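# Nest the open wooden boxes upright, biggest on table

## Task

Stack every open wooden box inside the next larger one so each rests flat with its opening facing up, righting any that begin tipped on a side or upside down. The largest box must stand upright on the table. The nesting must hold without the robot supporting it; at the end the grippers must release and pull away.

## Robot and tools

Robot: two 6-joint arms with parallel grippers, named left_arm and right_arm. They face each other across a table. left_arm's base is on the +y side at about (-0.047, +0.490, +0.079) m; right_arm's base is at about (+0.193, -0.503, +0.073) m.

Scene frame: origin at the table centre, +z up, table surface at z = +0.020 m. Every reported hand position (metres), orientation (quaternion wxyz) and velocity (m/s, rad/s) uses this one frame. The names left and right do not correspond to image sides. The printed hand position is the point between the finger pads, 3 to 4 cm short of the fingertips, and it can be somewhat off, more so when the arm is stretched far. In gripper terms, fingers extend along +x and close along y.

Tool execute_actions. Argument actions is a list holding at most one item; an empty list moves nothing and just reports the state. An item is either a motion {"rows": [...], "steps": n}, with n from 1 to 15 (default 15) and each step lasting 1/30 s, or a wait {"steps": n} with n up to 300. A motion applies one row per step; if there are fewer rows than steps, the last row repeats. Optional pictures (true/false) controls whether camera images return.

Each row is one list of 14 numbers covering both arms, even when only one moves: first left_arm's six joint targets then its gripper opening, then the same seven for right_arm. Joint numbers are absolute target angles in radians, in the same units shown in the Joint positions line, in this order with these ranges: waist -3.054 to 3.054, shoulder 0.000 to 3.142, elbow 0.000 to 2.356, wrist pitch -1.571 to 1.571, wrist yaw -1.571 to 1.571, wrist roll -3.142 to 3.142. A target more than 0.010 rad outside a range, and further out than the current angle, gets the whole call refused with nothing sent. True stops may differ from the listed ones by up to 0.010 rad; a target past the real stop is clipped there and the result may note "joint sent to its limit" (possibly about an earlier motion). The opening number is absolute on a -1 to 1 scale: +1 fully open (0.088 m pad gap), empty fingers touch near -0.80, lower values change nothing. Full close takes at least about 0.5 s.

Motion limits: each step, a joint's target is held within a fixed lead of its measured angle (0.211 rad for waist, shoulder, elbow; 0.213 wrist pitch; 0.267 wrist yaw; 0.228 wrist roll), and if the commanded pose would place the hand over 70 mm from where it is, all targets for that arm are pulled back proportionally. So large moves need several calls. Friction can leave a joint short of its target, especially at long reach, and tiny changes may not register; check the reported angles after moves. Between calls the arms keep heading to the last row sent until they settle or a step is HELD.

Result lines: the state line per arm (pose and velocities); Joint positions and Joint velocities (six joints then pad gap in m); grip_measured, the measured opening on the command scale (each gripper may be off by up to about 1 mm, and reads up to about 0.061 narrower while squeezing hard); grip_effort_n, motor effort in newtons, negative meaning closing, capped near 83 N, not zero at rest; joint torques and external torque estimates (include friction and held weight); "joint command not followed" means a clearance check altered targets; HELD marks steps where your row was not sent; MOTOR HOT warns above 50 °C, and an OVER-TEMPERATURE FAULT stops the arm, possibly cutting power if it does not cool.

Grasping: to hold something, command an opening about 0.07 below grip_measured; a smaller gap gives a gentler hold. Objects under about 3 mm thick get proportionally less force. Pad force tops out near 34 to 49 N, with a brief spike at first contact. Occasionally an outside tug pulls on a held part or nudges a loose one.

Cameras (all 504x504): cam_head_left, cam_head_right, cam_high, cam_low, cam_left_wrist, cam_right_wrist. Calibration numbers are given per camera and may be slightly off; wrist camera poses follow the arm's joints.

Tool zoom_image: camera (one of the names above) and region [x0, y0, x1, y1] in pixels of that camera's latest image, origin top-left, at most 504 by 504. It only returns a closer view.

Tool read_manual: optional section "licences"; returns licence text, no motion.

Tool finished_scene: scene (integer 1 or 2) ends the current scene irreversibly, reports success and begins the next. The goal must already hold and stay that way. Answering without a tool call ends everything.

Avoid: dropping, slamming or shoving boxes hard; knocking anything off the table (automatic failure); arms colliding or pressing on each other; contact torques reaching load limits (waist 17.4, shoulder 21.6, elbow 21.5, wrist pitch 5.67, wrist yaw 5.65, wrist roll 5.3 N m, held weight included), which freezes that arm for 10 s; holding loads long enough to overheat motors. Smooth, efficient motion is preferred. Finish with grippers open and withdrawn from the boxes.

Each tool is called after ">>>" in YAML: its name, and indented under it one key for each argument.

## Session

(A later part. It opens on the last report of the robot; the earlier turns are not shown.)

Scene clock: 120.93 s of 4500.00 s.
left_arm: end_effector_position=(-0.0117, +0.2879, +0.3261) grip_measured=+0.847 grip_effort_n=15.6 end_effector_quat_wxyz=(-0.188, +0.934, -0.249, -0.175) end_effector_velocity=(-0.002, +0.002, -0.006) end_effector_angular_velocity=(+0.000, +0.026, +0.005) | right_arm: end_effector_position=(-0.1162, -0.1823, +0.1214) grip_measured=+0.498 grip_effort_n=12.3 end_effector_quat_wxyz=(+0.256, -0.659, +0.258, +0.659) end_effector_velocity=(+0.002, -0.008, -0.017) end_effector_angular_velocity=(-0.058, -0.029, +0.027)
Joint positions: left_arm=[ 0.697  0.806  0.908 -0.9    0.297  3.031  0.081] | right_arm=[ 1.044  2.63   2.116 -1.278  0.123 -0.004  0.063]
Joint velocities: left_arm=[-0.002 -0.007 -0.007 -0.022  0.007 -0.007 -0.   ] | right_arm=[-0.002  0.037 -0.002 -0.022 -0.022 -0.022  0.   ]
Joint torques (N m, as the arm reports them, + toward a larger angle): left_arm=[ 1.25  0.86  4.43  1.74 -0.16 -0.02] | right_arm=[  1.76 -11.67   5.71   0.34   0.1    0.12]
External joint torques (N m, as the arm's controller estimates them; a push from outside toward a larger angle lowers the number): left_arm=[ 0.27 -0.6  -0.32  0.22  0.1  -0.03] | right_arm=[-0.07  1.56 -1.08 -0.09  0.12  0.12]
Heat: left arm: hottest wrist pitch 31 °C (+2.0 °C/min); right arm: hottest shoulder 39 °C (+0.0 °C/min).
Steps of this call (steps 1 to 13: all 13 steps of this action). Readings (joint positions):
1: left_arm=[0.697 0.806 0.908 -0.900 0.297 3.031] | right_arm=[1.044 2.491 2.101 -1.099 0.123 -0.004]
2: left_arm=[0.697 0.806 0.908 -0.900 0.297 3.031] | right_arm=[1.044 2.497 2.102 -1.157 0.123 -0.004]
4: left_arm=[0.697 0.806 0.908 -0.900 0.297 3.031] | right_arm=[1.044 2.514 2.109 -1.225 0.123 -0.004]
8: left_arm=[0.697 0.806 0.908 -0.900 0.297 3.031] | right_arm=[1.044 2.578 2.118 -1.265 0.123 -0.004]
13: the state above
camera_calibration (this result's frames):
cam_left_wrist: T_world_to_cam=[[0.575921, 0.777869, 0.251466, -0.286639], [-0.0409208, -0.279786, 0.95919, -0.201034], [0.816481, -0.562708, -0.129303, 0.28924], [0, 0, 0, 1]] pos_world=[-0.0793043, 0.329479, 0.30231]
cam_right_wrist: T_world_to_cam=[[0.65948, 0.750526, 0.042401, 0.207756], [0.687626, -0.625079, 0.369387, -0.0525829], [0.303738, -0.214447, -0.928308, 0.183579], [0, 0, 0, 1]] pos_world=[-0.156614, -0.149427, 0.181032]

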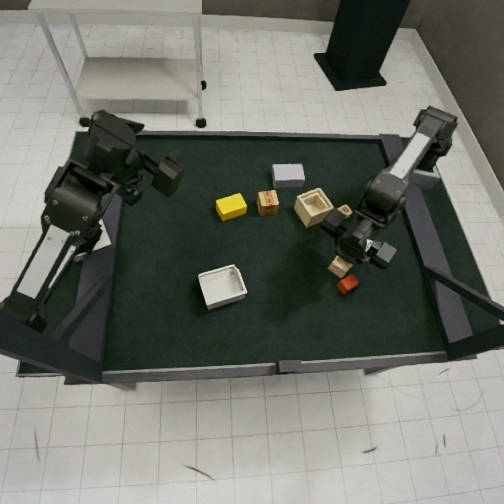

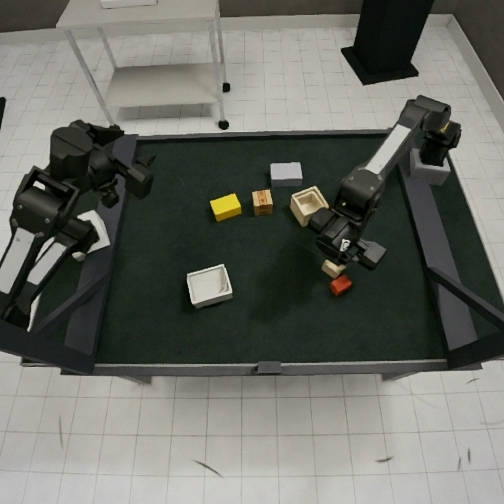

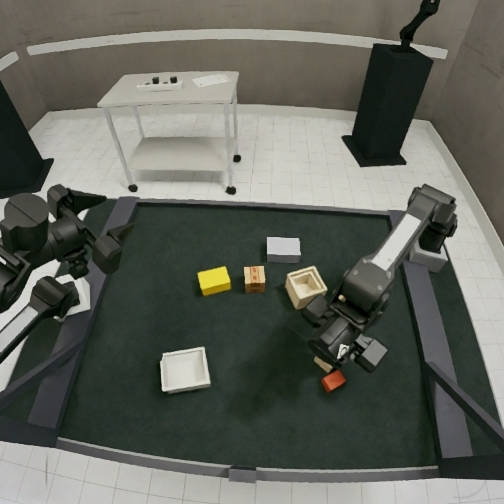

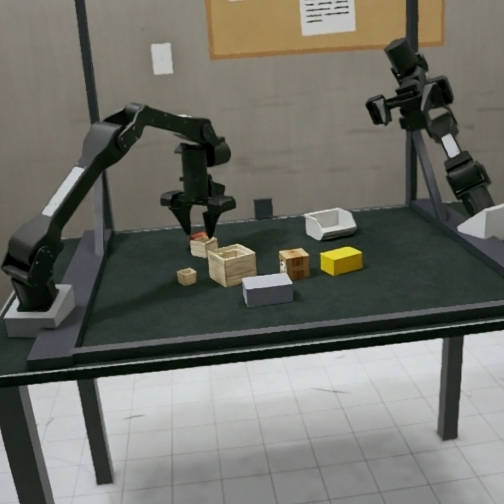

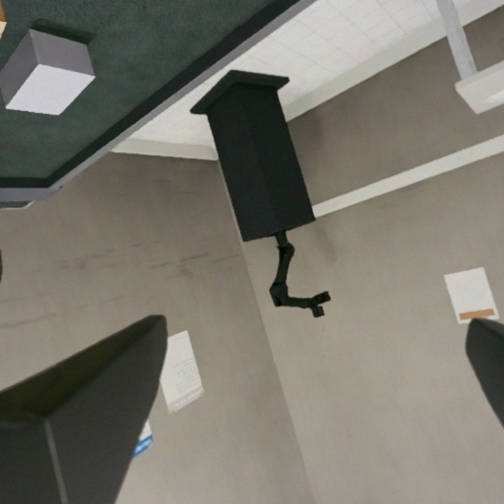

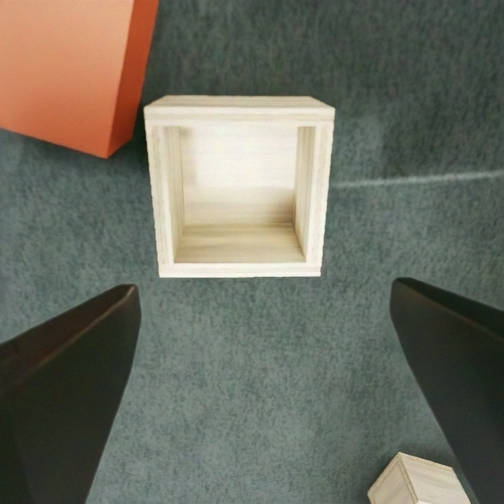

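>>> execute_actions:
  actions: []

Scene clock: 122.97 s of 4500.00 s.
left_arm: end_effector_position=(-0.0117, +0.2879, +0.3261) grip_measured=+0.847 grip_effort_n=16.0 end_effector_quat_wxyz=(-0.188, +0.934, -0.249, -0.175) end_effector_velocity=(-0.000, -0.000, -0.003) end_effector_angular_velocity=(-0.002, +0.018, +0.001) | right_arm: end_effector_position=(-0.1160, -0.1825, +0.1212) grip_measured=+0.498 grip_effort_n=12.3 end_effector_quat_wxyz=(+0.255, -0.659, +0.258, +0.659) end_effector_velocity=(+0.002, -0.001, +0.003) end_effector_angular_velocity=(-0.008, +0.003, +0.020)
Joint positions: left_arm=[ 0.697  0.806  0.908 -0.9    0.297  3.031  0.081] | right_arm=[ 1.044  2.631  2.116 -1.279  0.123 -0.004  0.063]
Joint velocities: left_arm=[-0.002  0.002 -0.002 -0.007  0.007 -0.007 -0.   ] | right_arm=[-0.002 -0.007 -0.002 -0.007 -0.007 -0.022 -0.   ]
Joint torques (N m, as the arm reports them, + toward a larger angle): left_arm=[ 1.24  0.87  4.46  1.73 -0.16 -0.02] | right_arm=[  1.8  -11.21   5.45   0.32   0.13   0.11]
External joint torques (N m, as the arm's controller estimates them; a push from outside toward a larger angle lowers the number): left_arm=[ 0.25 -0.63 -0.3   0.21  0.1  -0.03] | right_arm=[ 0.07  0.37 -0.36 -0.02  0.15  0.11]
Heat: left arm: hottest wrist pitch 31 °C (+2.0 °C/min); right arm: hottest shoulder 40 °C (+0.0 °C/min).
Steps of this call (steps 1 to 15: the robot went on to your last target; steps 16 to 61: nothing new was sent). Readings (joint positions):
1: left_arm=[0.697 0.806 0.908 -0.900 0.297 3.031] | right_arm=[1.044 2.631 2.116 -1.278 0.123 -0.004]
2: left_arm=[0.697 0.806 0.908 -0.900 0.297 3.031] | right_arm=[1.044 2.631 2.116 -1.278 0.123 -0.004]
4: left_arm=[0.697 0.806 0.908 -0.900 0.297 3.031] | right_arm=[1.044 2.631 2.116 -1.278 0.123 -0.004]
8: left_arm=[0.697 0.806 0.908 -0.900 0.297 3.031] | right_arm=[1.044 2.631 2.116 -1.279 0.123 -0.004]
61: the state above
All arms were judged still, so your last target was given up. Only a new action makes them travel on or press farther. Fingers that are still opening or closing keep moving.
camera_calibration (this result's frames):
cam_left_wrist: T_world_to_cam=[[0.575921, 0.777869, 0.251466, -0.286639], [-0.0409208, -0.279786, 0.95919, -0.201034], [0.816481, -0.562708, -0.129303, 0.28924], [0, 0, 0, 1]] pos_world=[-0.0793043, 0.329479, 0.30231]
cam_right_wrist: T_world_to_cam=[[0.659288, 0.750696, 0.0423605, 0.207806], [0.687336, -0.624566, 0.370793, -0.0528807], [0.30481, -0.215343, -0.927749, 0.183217], [0, 0, 0, 1]] pos_world=[-0.156503, -0.149572, 0.180784]

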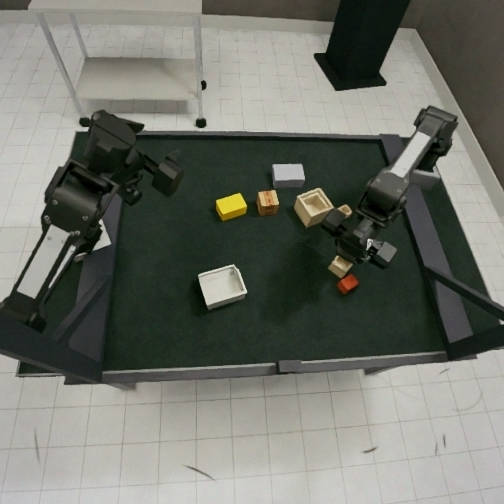

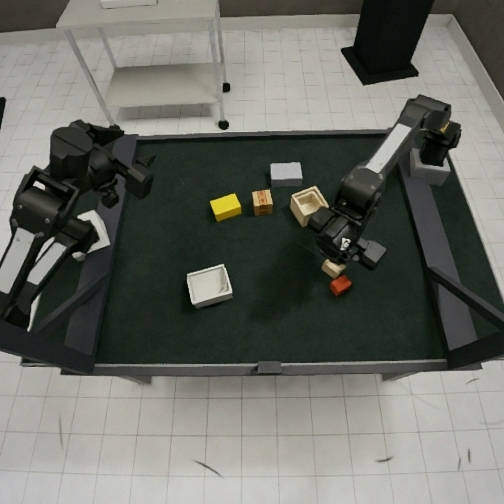

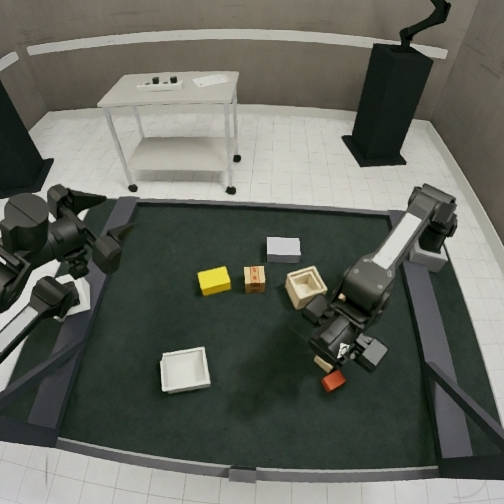

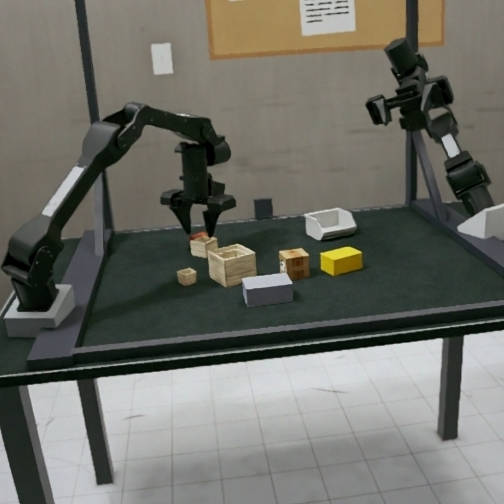

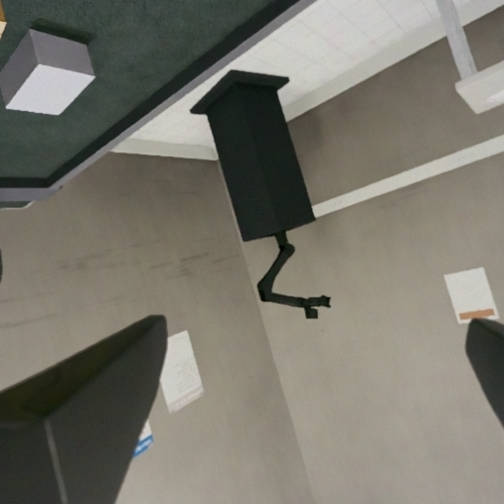

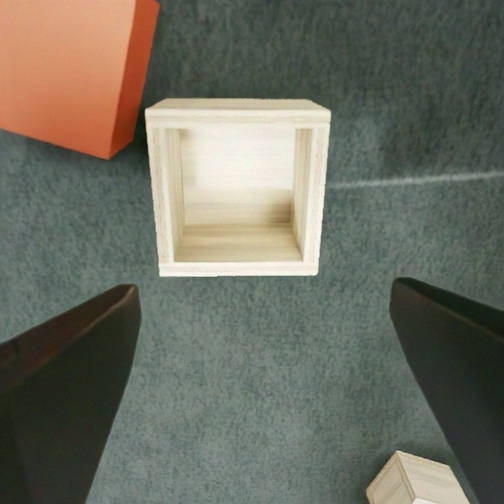

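>>> execute_actions:
  actions:
    - {"rows":[[0.7,0.8,0.9,-0.9,0.3,3.03,0.85,1.05,2.615,2.13,-1.24,0.125,-0.004,0.45],[0.7,0.8,0.9,-0.9,0.3,3.03,0.85,1.05,2.615,2.13,-1.22,0.125,-0.004,0.45],[0.7,0.8,0.9,-0.9,0.3,3.03,0.85,1.052,2.63,2.13,-1.19,0.126,-0.004,0.45]],"steps":14}

Scene clock: 125.47 s of 4500.00 s.
left_arm: end_effector_position=(-0.0117, +0.2879, +0.3261) grip_measured=+0.847 grip_effort_n=16.0 end_effector_quat_wxyz=(-0.188, +0.934, -0.249, -0.175) end_effector_velocity=(-0.002, +0.002, -0.003) end_effector_angular_velocity=(+0.004, +0.015, +0.011) | right_arm: end_effector_position=(-0.1332, -0.1706, +0.1246) grip_measured=+0.452 grip_effort_n=-16.5 end_effector_quat_wxyz=(+0.269, -0.627, +0.247, +0.688) end_effector_velocity=(-0.002, -0.005, +0.000) end_effector_angular_velocity=(-0.021, +0.010, -0.002)
Joint positions: left_arm=[ 0.697  0.806  0.908 -0.9    0.297  3.031  0.081] | right_arm=[ 1.051  2.631  2.124 -1.193  0.123 -0.004  0.061]
Joint velocities: left_arm=[-0.007 -0.002  0.002 -0.022 -0.007 -0.007 -0.   ] | right_arm=[ 0.002 -0.002 -0.002 -0.007 -0.022  0.007 -0.   ]
Joint torques (N m, as the arm reports them, + toward a larger angle): left_arm=[ 1.24  0.88  4.46  1.73 -0.15 -0.01] | right_arm=[  1.75 -12.82   6.62   0.83   0.13   0.  ]
External joint torques (N m, as the arm's controller estimates them; a push from outside toward a larger angle lowers the number): left_arm=[ 0.26 -0.6  -0.29  0.22  0.1  -0.02] | right_arm=[-0.08 -1.11  0.66  0.33  0.16  0.  ]
Heat: left arm: hottest wrist pitch 31 °C (+1.0 °C/min); right arm: hottest shoulder 40 °C (-1.0 °C/min).
Steps of this call (steps 1 to 61: nothing new was sent; steps 62 to 75: all 14 steps of this action). Readings (joint positions):
62: left_arm=[0.697 0.806 0.908 -0.900 0.297 3.031] | right_arm=[1.044 2.631 2.116 -1.276 0.123 -0.004]
63: left_arm=[0.697 0.806 0.908 -0.900 0.297 3.031] | right_arm=[1.044 2.631 2.116 -1.264 0.123 -0.004]
65: left_arm=[0.697 0.806 0.908 -0.900 0.297 3.031] | right_arm=[1.046 2.631 2.118 -1.223 0.123 -0.004]
69: left_arm=[0.697 0.806 0.908 -0.900 0.297 3.031] | right_arm=[1.050 2.631 2.124 -1.198 0.123 -0.004]
75: the state above
camera_calibration (this result's frames):
cam_left_wrist: T_world_to_cam=[[0.575921, 0.777869, 0.251466, -0.286639], [-0.0409208, -0.279786, 0.95919, -0.201034], [0.816481, -0.562708, -0.129303, 0.28924], [0, 0, 0, 1]] pos_world=[-0.0793043, 0.329479, 0.30231]
cam_right_wrist: T_world_to_cam=[[0.665904, 0.744635, 0.0457281, 0.209507], [0.706582, -0.64917, 0.28164, -0.0254596], [0.239404, -0.155234, -0.95843, 0.19949], [0, 0, 0, 1]] pos_world=[-0.169281, -0.141566, 0.188787]

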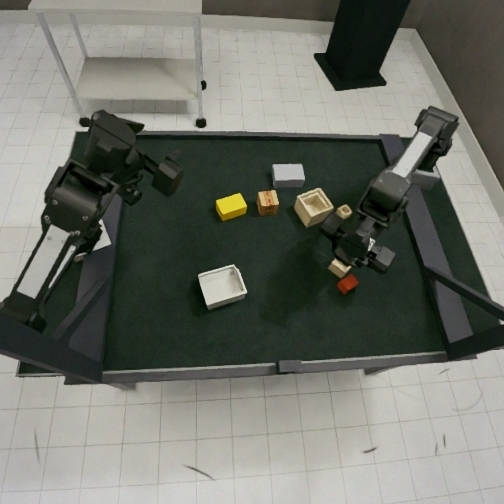

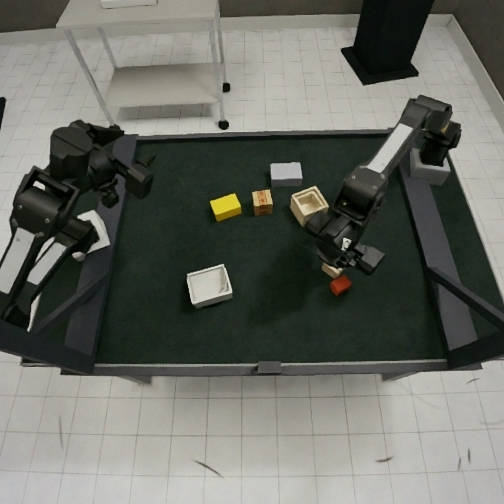

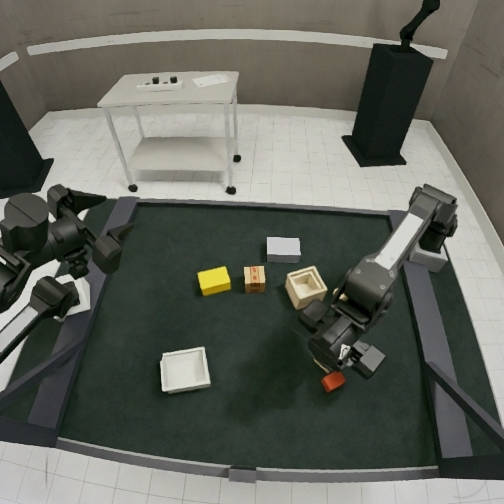

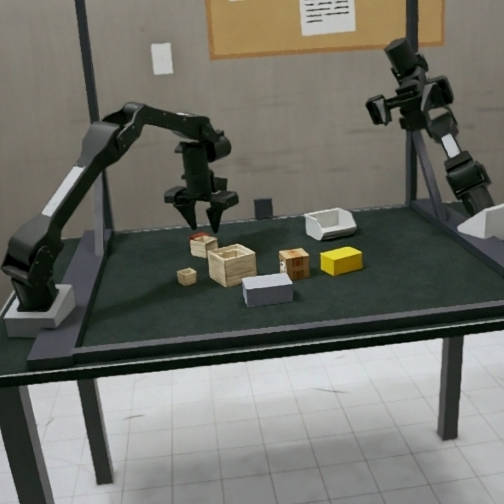

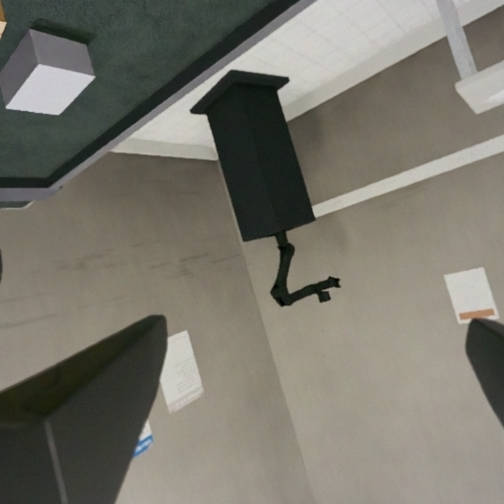

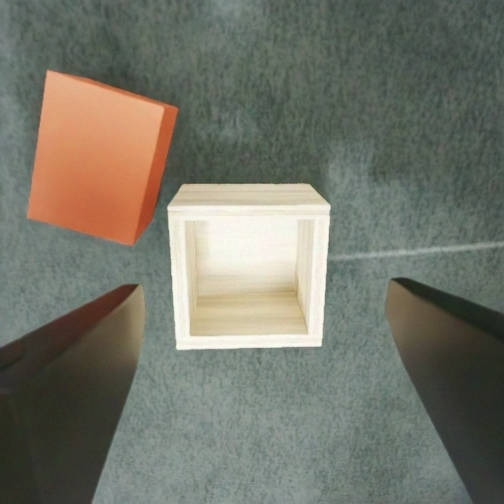

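>>> execute_actions:
  actions:
    - {"rows":[[0.7,0.8,0.9,-0.9,0.3,3.03,0.85,1.062,2.63,2.14,-1.18,0.126,0.0,0.33],[0.7,0.8,0.9,-0.9,0.3,3.03,0.85,1.062,2.63,2.14,-1.17,0.126,0.0,0.33],[0.7,0.8,0.9,-0.9,0.3,3.03,0.85,1.062,2.65,2.14,-1.16,0.126,0.0,0.33],[0.7,0.8,0.9,-0.9,0.3,3.03,0.85,1.062,2.67,2.14,-1.145,0.126,0.0,0.33]],"steps":14}

>>> zoom_image:
  camera: "cam_right_wrist"
  region: [0,0,504,504]

Scene clock: 126.97 s of 4500.00 s.
left_arm: end_effector_position=(-0.0117, +0.2879, +0.3261) grip_measured=+0.847 grip_effort_n=16.0 end_effector_quat_wxyz=(-0.188, +0.934, -0.249, -0.175) end_effector_velocity=(-0.000, +0.002, -0.002) end_effector_angular_velocity=(-0.001, +0.006, +0.011) | right_arm: end_effector_position=(-0.1453, -0.1671, +0.1204) grip_measured=+0.333 grip_effort_n=-16.0 end_effector_quat_wxyz=(+0.273, -0.615, +0.239, +0.700) end_effector_velocity=(-0.001, +0.002, +0.002) end_effector_angular_velocity=(+0.003, +0.013, +0.004)
Joint positions: left_arm=[ 0.697  0.806  0.908 -0.9    0.297  3.031  0.081] | right_arm=[ 1.062  2.65   2.135 -1.147  0.124 -0.004  0.055]
Joint velocities: left_arm=[-0.002 -0.002 -0.002 -0.007 -0.007 -0.007 -0.001] | right_arm=[-0.002 -0.002  0.002  0.007 -0.007 -0.007 -0.   ]
Joint torques (N m, as the arm reports them, + toward a larger angle): left_arm=[ 1.26  0.87  4.47  1.74 -0.17 -0.02] | right_arm=[  1.68 -10.2    6.69   0.8    0.11   0.15]
External joint torques (N m, as the arm's controller estimates them; a push from outside toward a larger angle lowers the number): left_arm=[ 0.27 -0.61 -0.28  0.23  0.09 -0.03] | right_arm=[-0.06  1.93  0.49  0.21  0.12  0.15]
Heat: left arm: hottest wrist pitch 31 °C (+1.0 °C/min); right arm: hottest shoulder 41 °C (+0.0 °C/min).
Steps of this call (steps 1 to 15: the robot went on to your last target; steps 16 to 31: nothing new was sent; steps 32 to 45: all 14 steps of this action). Readings (joint positions):
32: left_arm=[0.697 0.806 0.908 -0.900 0.297 3.031] | right_arm=[1.051 2.631 2.125 -1.191 0.124 -0.004]
33: left_arm=[0.697 0.806 0.908 -0.900 0.297 3.031] | right_arm=[1.052 2.631 2.126 -1.187 0.124 -0.004]
35: left_arm=[0.697 0.806 0.908 -0.900 0.297 3.031] | right_arm=[1.056 2.632 2.128 -1.172 0.124 -0.004]
39: left_arm=[0.697 0.806 0.908 -0.900 0.297 3.031] | right_arm=[1.061 2.641 2.135 -1.151 0.124 -0.004]
45: the state above
camera_calibration (this result's frames):
cam_left_wrist: T_world_to_cam=[[0.575921, 0.777869, 0.251466, -0.286639], [-0.0409208, -0.279786, 0.95919, -0.201034], [0.816481, -0.562708, -0.129303, 0.28924], [0, 0, 0, 1]] pos_world=[-0.0793043, 0.329479, 0.30231]
cam_right_wrist: T_world_to_cam=[[0.662879, 0.747138, 0.0487432, 0.214776], [0.717247, -0.65234, 0.244968, -0.00793974], [0.214822, -0.127423, -0.968305, 0.201199], [0, 0, 0, 1]] pos_world=[-0.179898, -0.140009, 0.186298]

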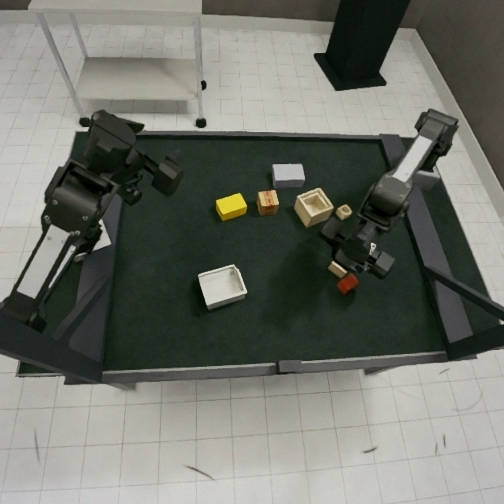

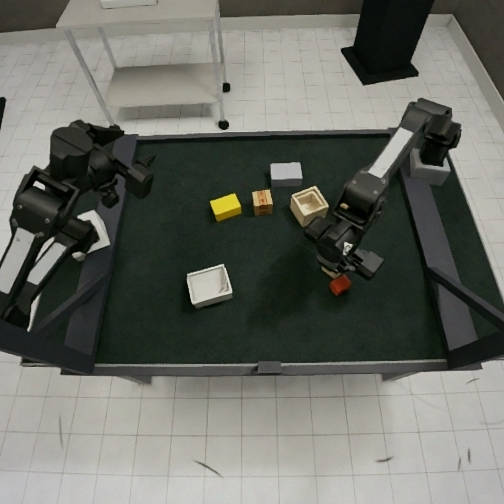

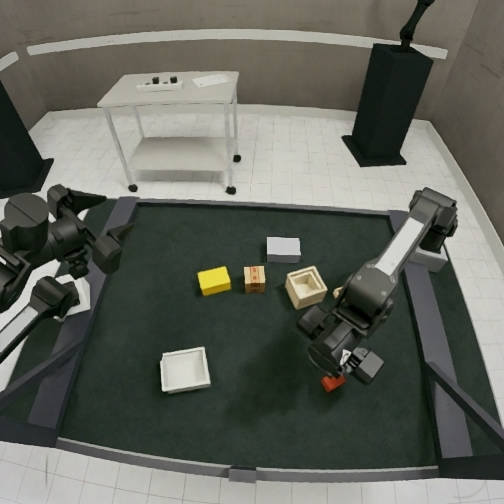

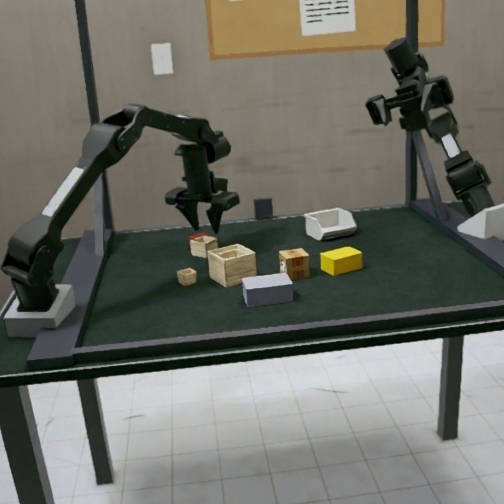

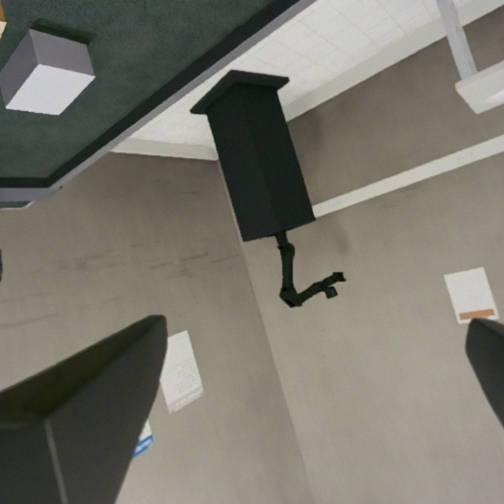

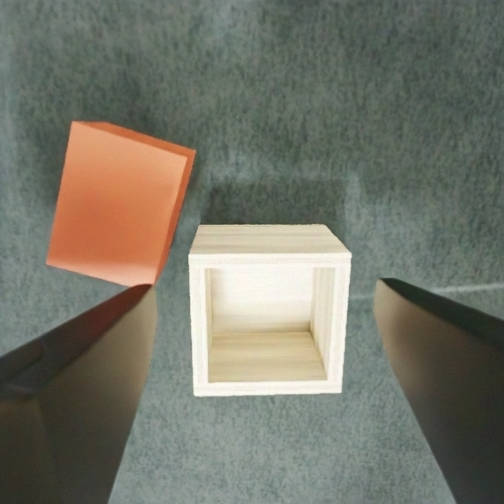

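Region (0, 0, 504, 504) of cam_right_wrist's 504x504 image, scaled by 1.000.

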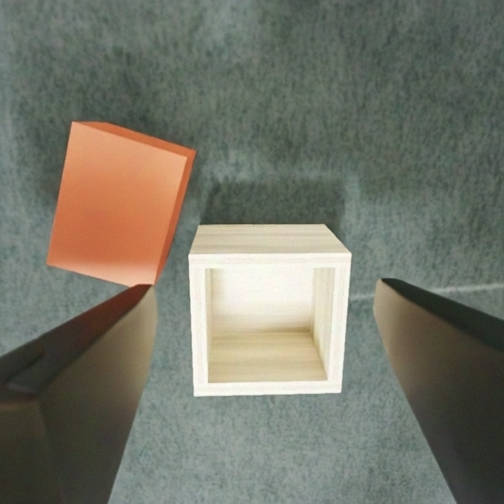

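>>> execute_actions:
  actions:
    - {"rows":[[0.7,0.8,0.9,-0.9,0.3,3.03,0.85,1.062,2.65,2.14,-1.18,0.126,0.0,0.33],[0.7,0.8,0.9,-0.9,0.3,3.03,0.85,1.062,2.65,2.14,-1.185,0.126,0.0,0.33],[0.7,0.8,0.9,-0.9,0.3,3.03,0.85,1.062,2.67,2.14,-1.185,0.126,0.0,0.33],[0.7,0.8,0.9,-0.9,0.3,3.03,0.85,1.062,2.685,2.14,-1.185,0.126,0.0,0.33],[0.7,0.8,0.9,-0.9,0.3,3.03,0.85,1.062,2.70,2.14,-1.18,0.126,0.0,0.33],[0.7,0.8,0.9,-0.9,0.3,3.03,0.85,1.062,2.71,2.14,-1.175,0.126,0.0,0.33]],"steps":15}

Scene clock: 128.43 s of 4500.00 s.
left_arm: end_effector_position=(-0.0117, +0.2879, +0.3261) grip_measured=+0.847 grip_effort_n=15.6 end_effector_quat_wxyz=(-0.188, +0.934, -0.249, -0.175) end_effector_velocity=(-0.000, +0.002, -0.002) end_effector_angular_velocity=(-0.001, +0.006, +0.011) | right_arm: end_effector_position=(-0.1409, -0.1744, +0.1002) grip_measured=+0.332 grip_effort_n=-15.6 end_effector_quat_wxyz=(+0.262, -0.639, +0.245, +0.680) end_effector_velocity=(+0.003, +0.000, -0.000) end_effector_angular_velocity=(-0.011, -0.001, +0.016)
Joint positions: left_arm=[ 0.697  0.806  0.908 -0.9    0.297  3.031  0.081] | right_arm=[ 1.062  2.693  2.138 -1.175  0.124 -0.004  0.055]
Joint velocities: left_arm=[-0.002 -0.002 -0.002 -0.007 -0.007 -0.007 -0.   ] | right_arm=[-0.007 -0.002 -0.002 -0.007 -0.007 -0.022 -0.   ]
Joint torques (N m, as the arm reports them, + toward a larger angle): left_arm=[ 1.27  0.89  4.46  1.72 -0.14 -0.03] | right_arm=[  1.75 -10.75   6.2    0.59   0.08   0.16]
External joint torques (N m, as the arm's controller estimates them; a push from outside toward a larger angle lowers the number): left_arm=[ 0.27 -0.56 -0.33  0.2   0.12 -0.04] | right_arm=[0.22 1.14 0.33 0.15 0.08 0.16]
Heat: left arm: hottest wrist pitch 31 °C (+1.0 °C/min); right arm: hottest shoulder 41 °C (+0.0 °C/min).
Steps of this call (steps 1 to 15: the robot went on to your last target; steps 16 to 29: nothing new was sent; steps 30 to 44: all 15 steps of this action). Readings (joint positions):
30: left_arm=[0.697 0.806 0.908 -0.900 0.297 3.031] | right_arm=[1.062 2.650 2.135 -1.148 0.124 -0.004]
31: left_arm=[0.697 0.806 0.908 -0.900 0.297 3.031] | right_arm=[1.062 2.650 2.135 -1.157 0.124 -0.004]
33: left_arm=[0.697 0.806 0.908 -0.900 0.297 3.031] | right_arm=[1.062 2.650 2.135 -1.174 0.124 -0.004]
37: left_arm=[0.697 0.806 0.908 -0.900 0.297 3.031] | right_arm=[1.062 2.671 2.138 -1.175 0.124 -0.004]
44: the state above
camera_calibration (this result's frames):
cam_left_wrist: T_world_to_cam=[[0.575921, 0.777869, 0.251466, -0.286639], [-0.0409208, -0.279786, 0.95919, -0.201034], [0.816481, -0.562708, -0.129303, 0.28924], [0, 0, 0, 1]] pos_world=[-0.0793043, 0.329479, 0.30231]
cam_right_wrist: T_world_to_cam=[[0.654155, 0.754832, 0.0480613, 0.218466], [0.708602, -0.633834, 0.310061, -0.0154803], [0.264507, -0.168772, -0.949501, 0.177644], [0, 0, 0, 1]] pos_world=[-0.178929, -0.144736, 0.162973]

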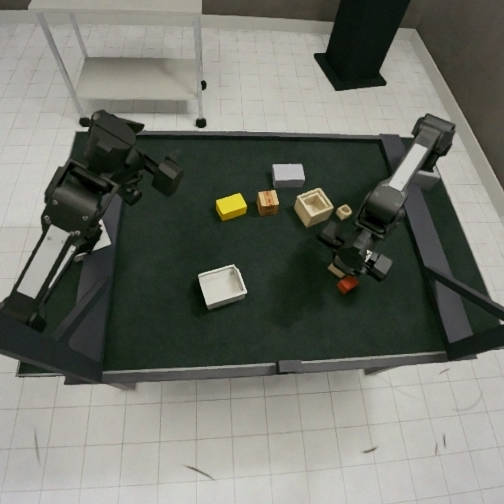

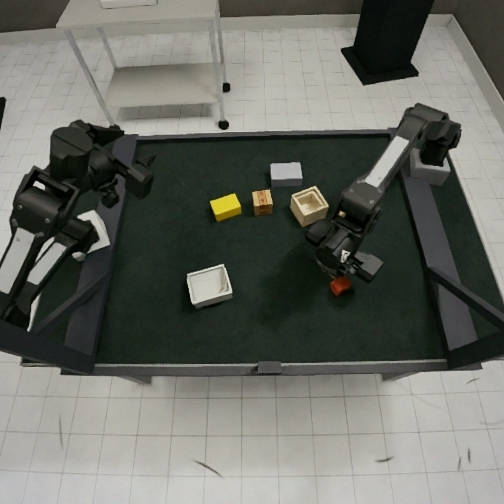

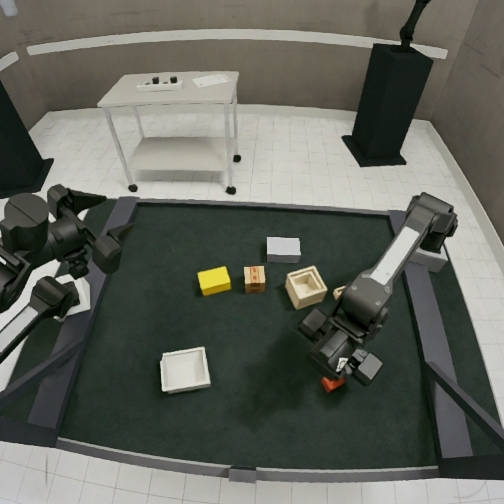

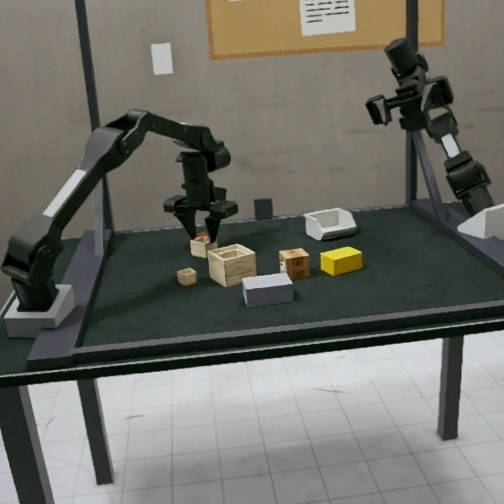

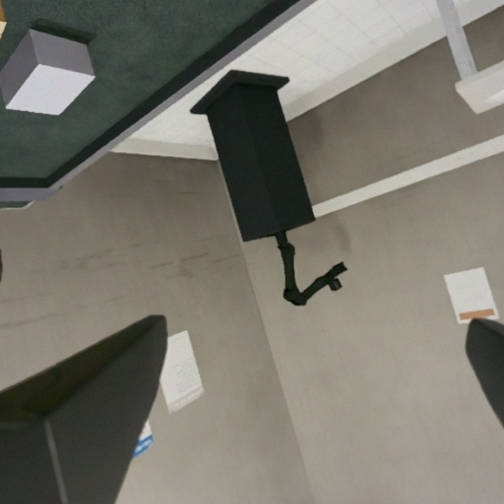

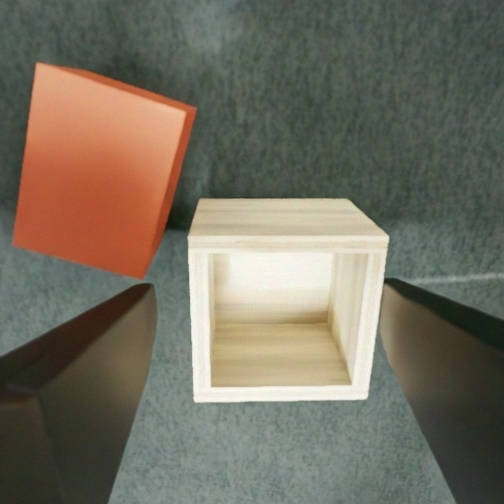

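>>> execute_actions:
  actions:
    - {"rows":[[0.7,0.8,0.9,-0.9,0.3,3.03,0.85,1.048,2.70,2.14,-1.155,0.126,0.0,0.33]],"steps":9}

>>> execute_actions:
  actions:
    - {"rows":[[0.7,0.8,0.9,-0.9,0.3,3.03,0.85,1.048,2.70,2.14,-1.155,0.126,0.0,-0.2]],"steps":13}

Scene clock: 129.47 s of 4500.00 s.
left_arm: end_effector_position=(-0.0117, +0.2879, +0.3261) grip_measured=+0.847 grip_effort_n=16.0 end_effector_quat_wxyz=(-0.188, +0.934, -0.249, -0.175) end_effector_velocity=(+0.002, +0.004, -0.003) end_effector_angular_velocity=(+0.003, +0.002, +0.025) | right_arm: end_effector_position=(-0.1397, -0.1676, +0.0997) grip_measured=+0.332 grip_effort_n=-15.6 end_effector_quat_wxyz=(+0.268, -0.632, +0.249, +0.684) end_effector_velocity=(+0.000, +0.007, +0.002) end_effector_angular_velocity=(+0.010, +0.025, -0.007)
Joint positions: left_arm=[ 0.697  0.806  0.908 -0.9    0.297  3.031  0.081] | right_arm=[ 1.049  2.693  2.138 -1.157  0.124 -0.004  0.055]
Joint velocities: left_arm=[-0.002 -0.002 -0.007 -0.007 -0.022 -0.007 -0.   ] | right_arm=[-0.012 -0.007 -0.002  0.022 -0.007 -0.007 -0.   ]
Joint torques (N m, as the arm reports them, + toward a larger angle): left_arm=[ 1.23  0.86  4.47  1.73 -0.15 -0.03] | right_arm=[  1.63 -11.98   6.24   0.78   0.12   0.16]
External joint torques (N m, as the arm's controller estimates them; a push from outside toward a larger angle lowers the number): left_arm=[ 0.22 -0.63 -0.26  0.21  0.12 -0.04] | right_arm=[-0.21  0.14  0.22  0.27  0.14  0.16]
Heat: left arm: hottest wrist pitch 31 °C (+1.0 °C/min); right arm: hottest shoulder 41 °C (+0.0 °C/min).
Steps of this call (steps 1 to 15: the robot went on to your last target; steps 16 to 22: nothing new was sent; steps 23 to 31: all 9 steps of this action). Readings (joint positions):
23: left_arm=[0.697 0.806 0.908 -0.900 0.297 3.031] | right_arm=[1.061 2.693 2.138 -1.174 0.124 -0.004]
24: left_arm=[0.697 0.806 0.908 -0.900 0.297 3.031] | right_arm=[1.060 2.693 2.138 -1.168 0.124 -0.004]
26: left_arm=[0.697 0.806 0.908 -0.900 0.297 3.031] | right_arm=[1.056 2.693 2.138 -1.161 0.124 -0.004]
30: left_arm=[0.697 0.806 0.908 -0.900 0.297 3.031] | right_arm=[1.050 2.693 2.138 -1.158 0.124 -0.004]
31: the state above
camera_calibration (this result's frames):
cam_left_wrist: T_world_to_cam=[[0.575921, 0.777869, 0.251466, -0.286639], [-0.0409208, -0.279786, 0.95919, -0.201034], [0.816481, -0.562708, -0.129303, 0.28924], [0, 0, 0, 1]] pos_world=[-0.0793043, 0.329479, 0.30231]
cam_right_wrist: T_world_to_cam=[[0.665608, 0.744911, 0.0455283, 0.21277], [0.703588, -0.646687, 0.294552, -0.013196], [0.248857, -0.164023, -0.95455, 0.177105], [0, 0, 0, 1]] pos_world=[-0.176411, -0.137979, 0.163255]

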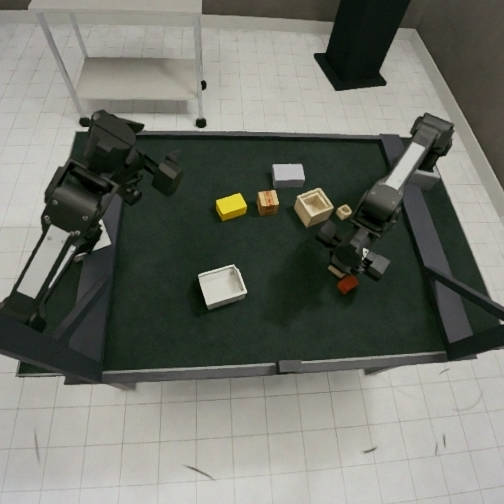

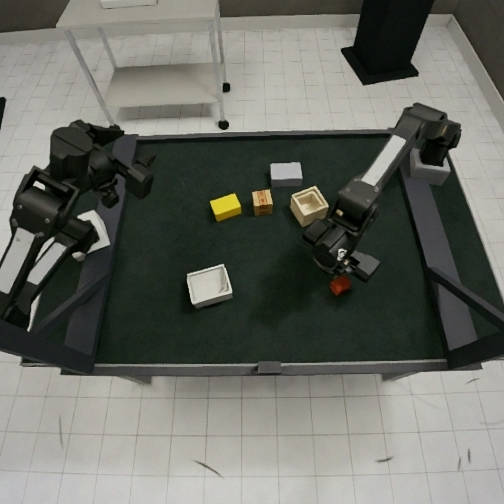

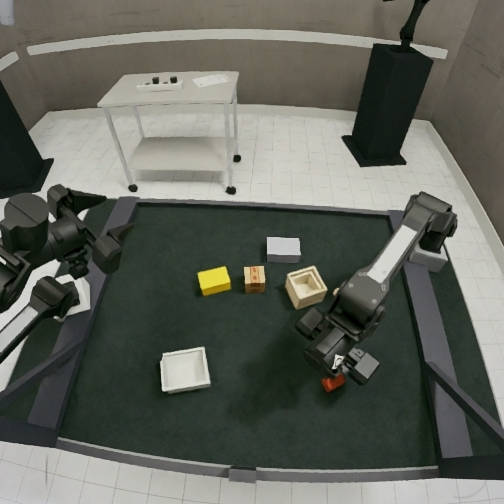

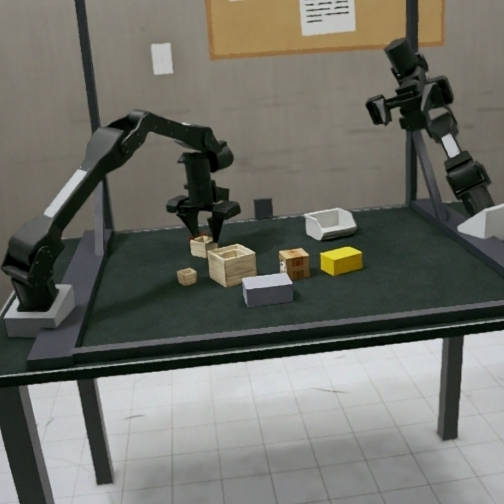

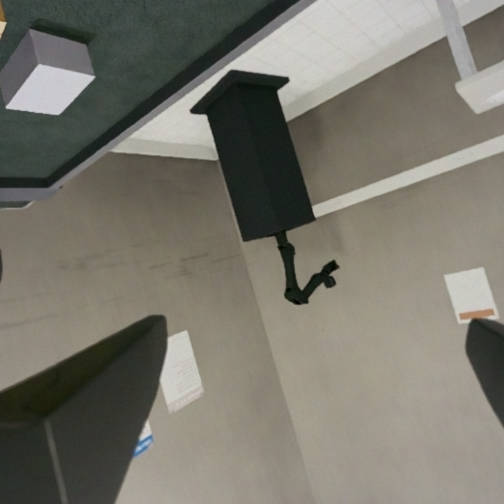

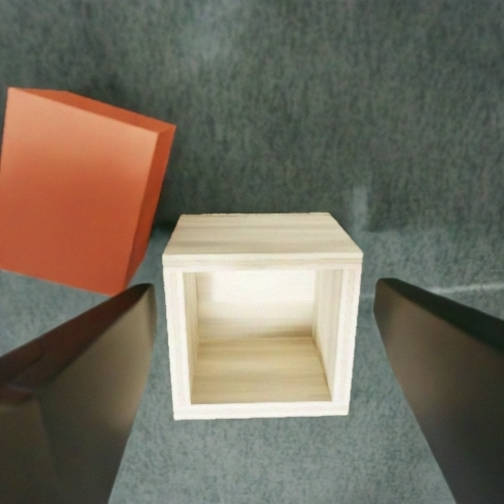

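Scene clock: 129.90 s of 4500.00 s.
left_arm: end_effector_position=(-0.0117, +0.2879, +0.3261) grip_measured=+0.847 grip_effort_n=16.0 end_effector_quat_wxyz=(-0.188, +0.934, -0.249, -0.175) end_effector_velocity=(-0.003, -0.002, +0.002) end_effector_angular_velocity=(-0.011, -0.007, -0.013) | right_arm: end_effector_position=(-0.1399, -0.1673, +0.0997) grip_measured=+0.076 grip_effort_n=-83.5 end_effector_quat_wxyz=(+0.268, -0.631, +0.248, +0.684) end_effector_velocity=(+0.002, -0.002, -0.001) end_effector_angular_velocity=(-0.013, -0.005, +0.022)
Joint positions: left_arm=[ 0.697  0.806  0.908 -0.9    0.297  3.031  0.081] | right_arm=[ 1.049  2.693  2.138 -1.155  0.124 -0.004  0.043]
Joint velocities: left_arm=[-0.002 -0.007  0.002  0.007  0.007 -0.007 -0.   ] | right_arm=[-0.002 -0.002 -0.007 -0.007 -0.007 -0.022  0.   ]
Joint torques (N m, as the arm reports them, + toward a larger angle): left_arm=[ 1.24  0.89  4.49  1.73 -0.16 -0.03] | right_arm=[  1.5  -12.01   6.13   0.67   0.08   0.14]
External joint torques (N m, as the arm's controller estimates them; a push from outside toward a larger angle lowers the number): left_arm=[ 0.27 -0.52 -0.32  0.21  0.09 -0.03] | right_arm=[-0.15  0.05  0.17  0.19  0.09  0.14]
Heat: left arm: hottest wrist pitch 31 °C (+1.0 °C/min); right arm: hottest shoulder 41 °C (+0.0 °C/min).
Steps of this call (steps 1 to 13: all 13 steps of this action). Readings (joint positions):
1: left_arm=[0.697 0.806 0.908 -0.900 0.297 3.031] | right_arm=[1.049 2.693 2.138 -1.157 0.124 -0.004]
2: left_arm=[0.697 0.806 0.908 -0.900 0.297 3.031] | right_arm=[1.049 2.693 2.138 -1.157 0.124 -0.004]
4: left_arm=[0.697 0.806 0.908 -0.900 0.297 3.031] | right_arm=[1.049 2.693 2.138 -1.157 0.124 -0.004]
8: left_arm=[0.697 0.806 0.908 -0.900 0.297 3.031] | right_arm=[1.049 2.693 2.138 -1.156 0.124 -0.004]
13: the state above
camera_calibration (this result's frames):
cam_left_wrist: T_world_to_cam=[[0.575921, 0.777869, 0.251466, -0.286639], [-0.0409208, -0.279786, 0.95919, -0.201034], [0.816481, -0.562708, -0.129303, 0.28924], [0, 0, 0, 1]] pos_world=[-0.0793043, 0.329479, 0.30231]
cam_right_wrist: T_world_to_cam=[[0.665861, 0.744661, 0.0459325, 0.212655], [0.703747, -0.647333, 0.292746, -0.0127177], [0.24773, -0.162603, -0.955086, 0.177388], [0, 0, 0, 1]] pos_world=[-0.176593, -0.137744, 0.163376]

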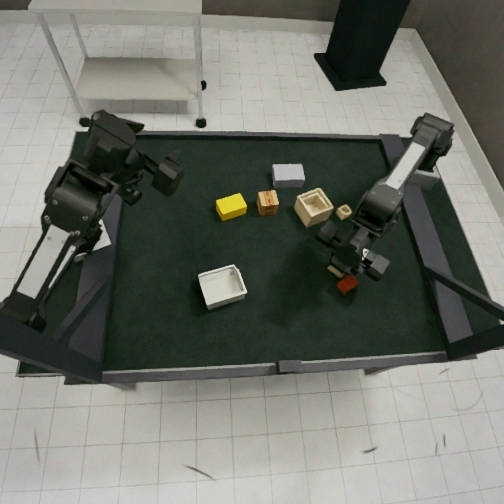

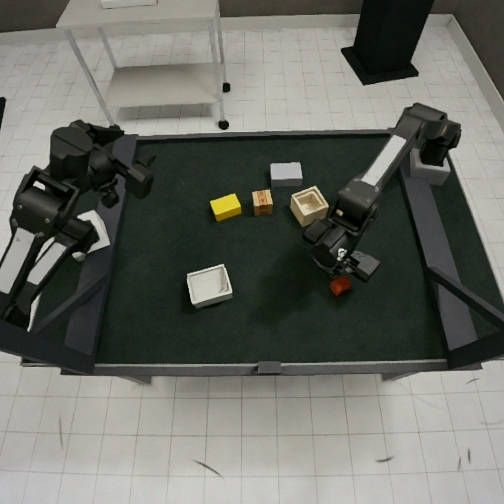

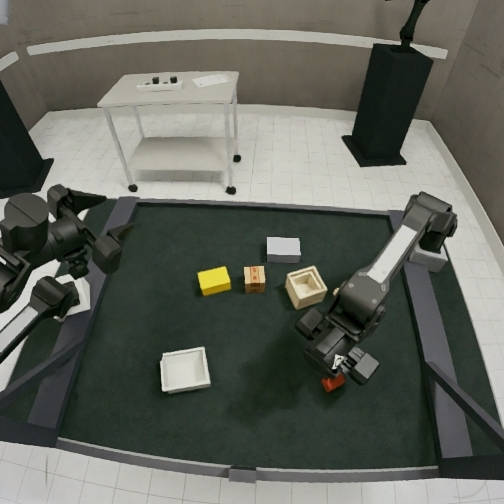

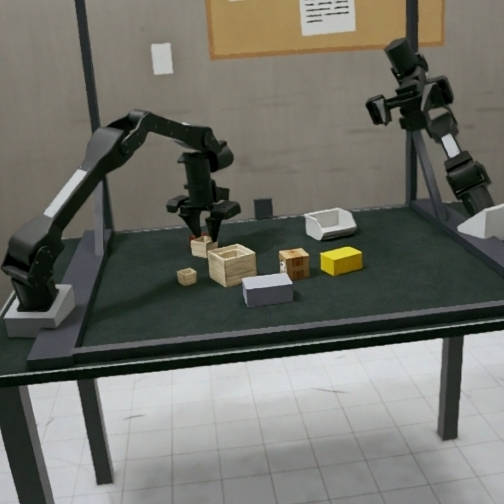

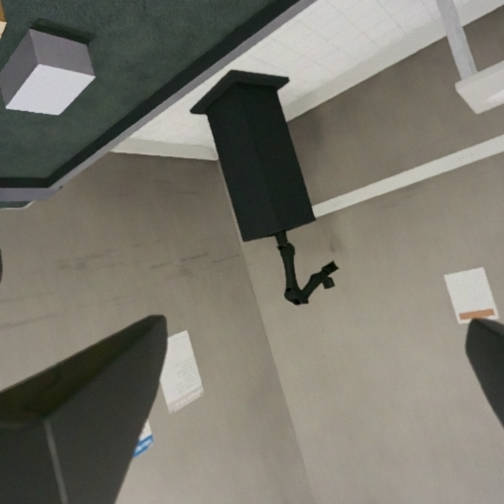

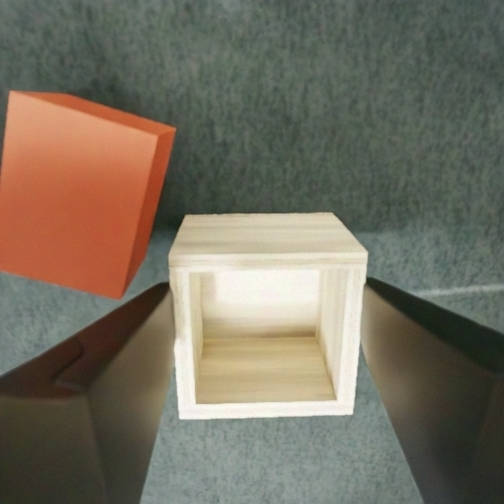

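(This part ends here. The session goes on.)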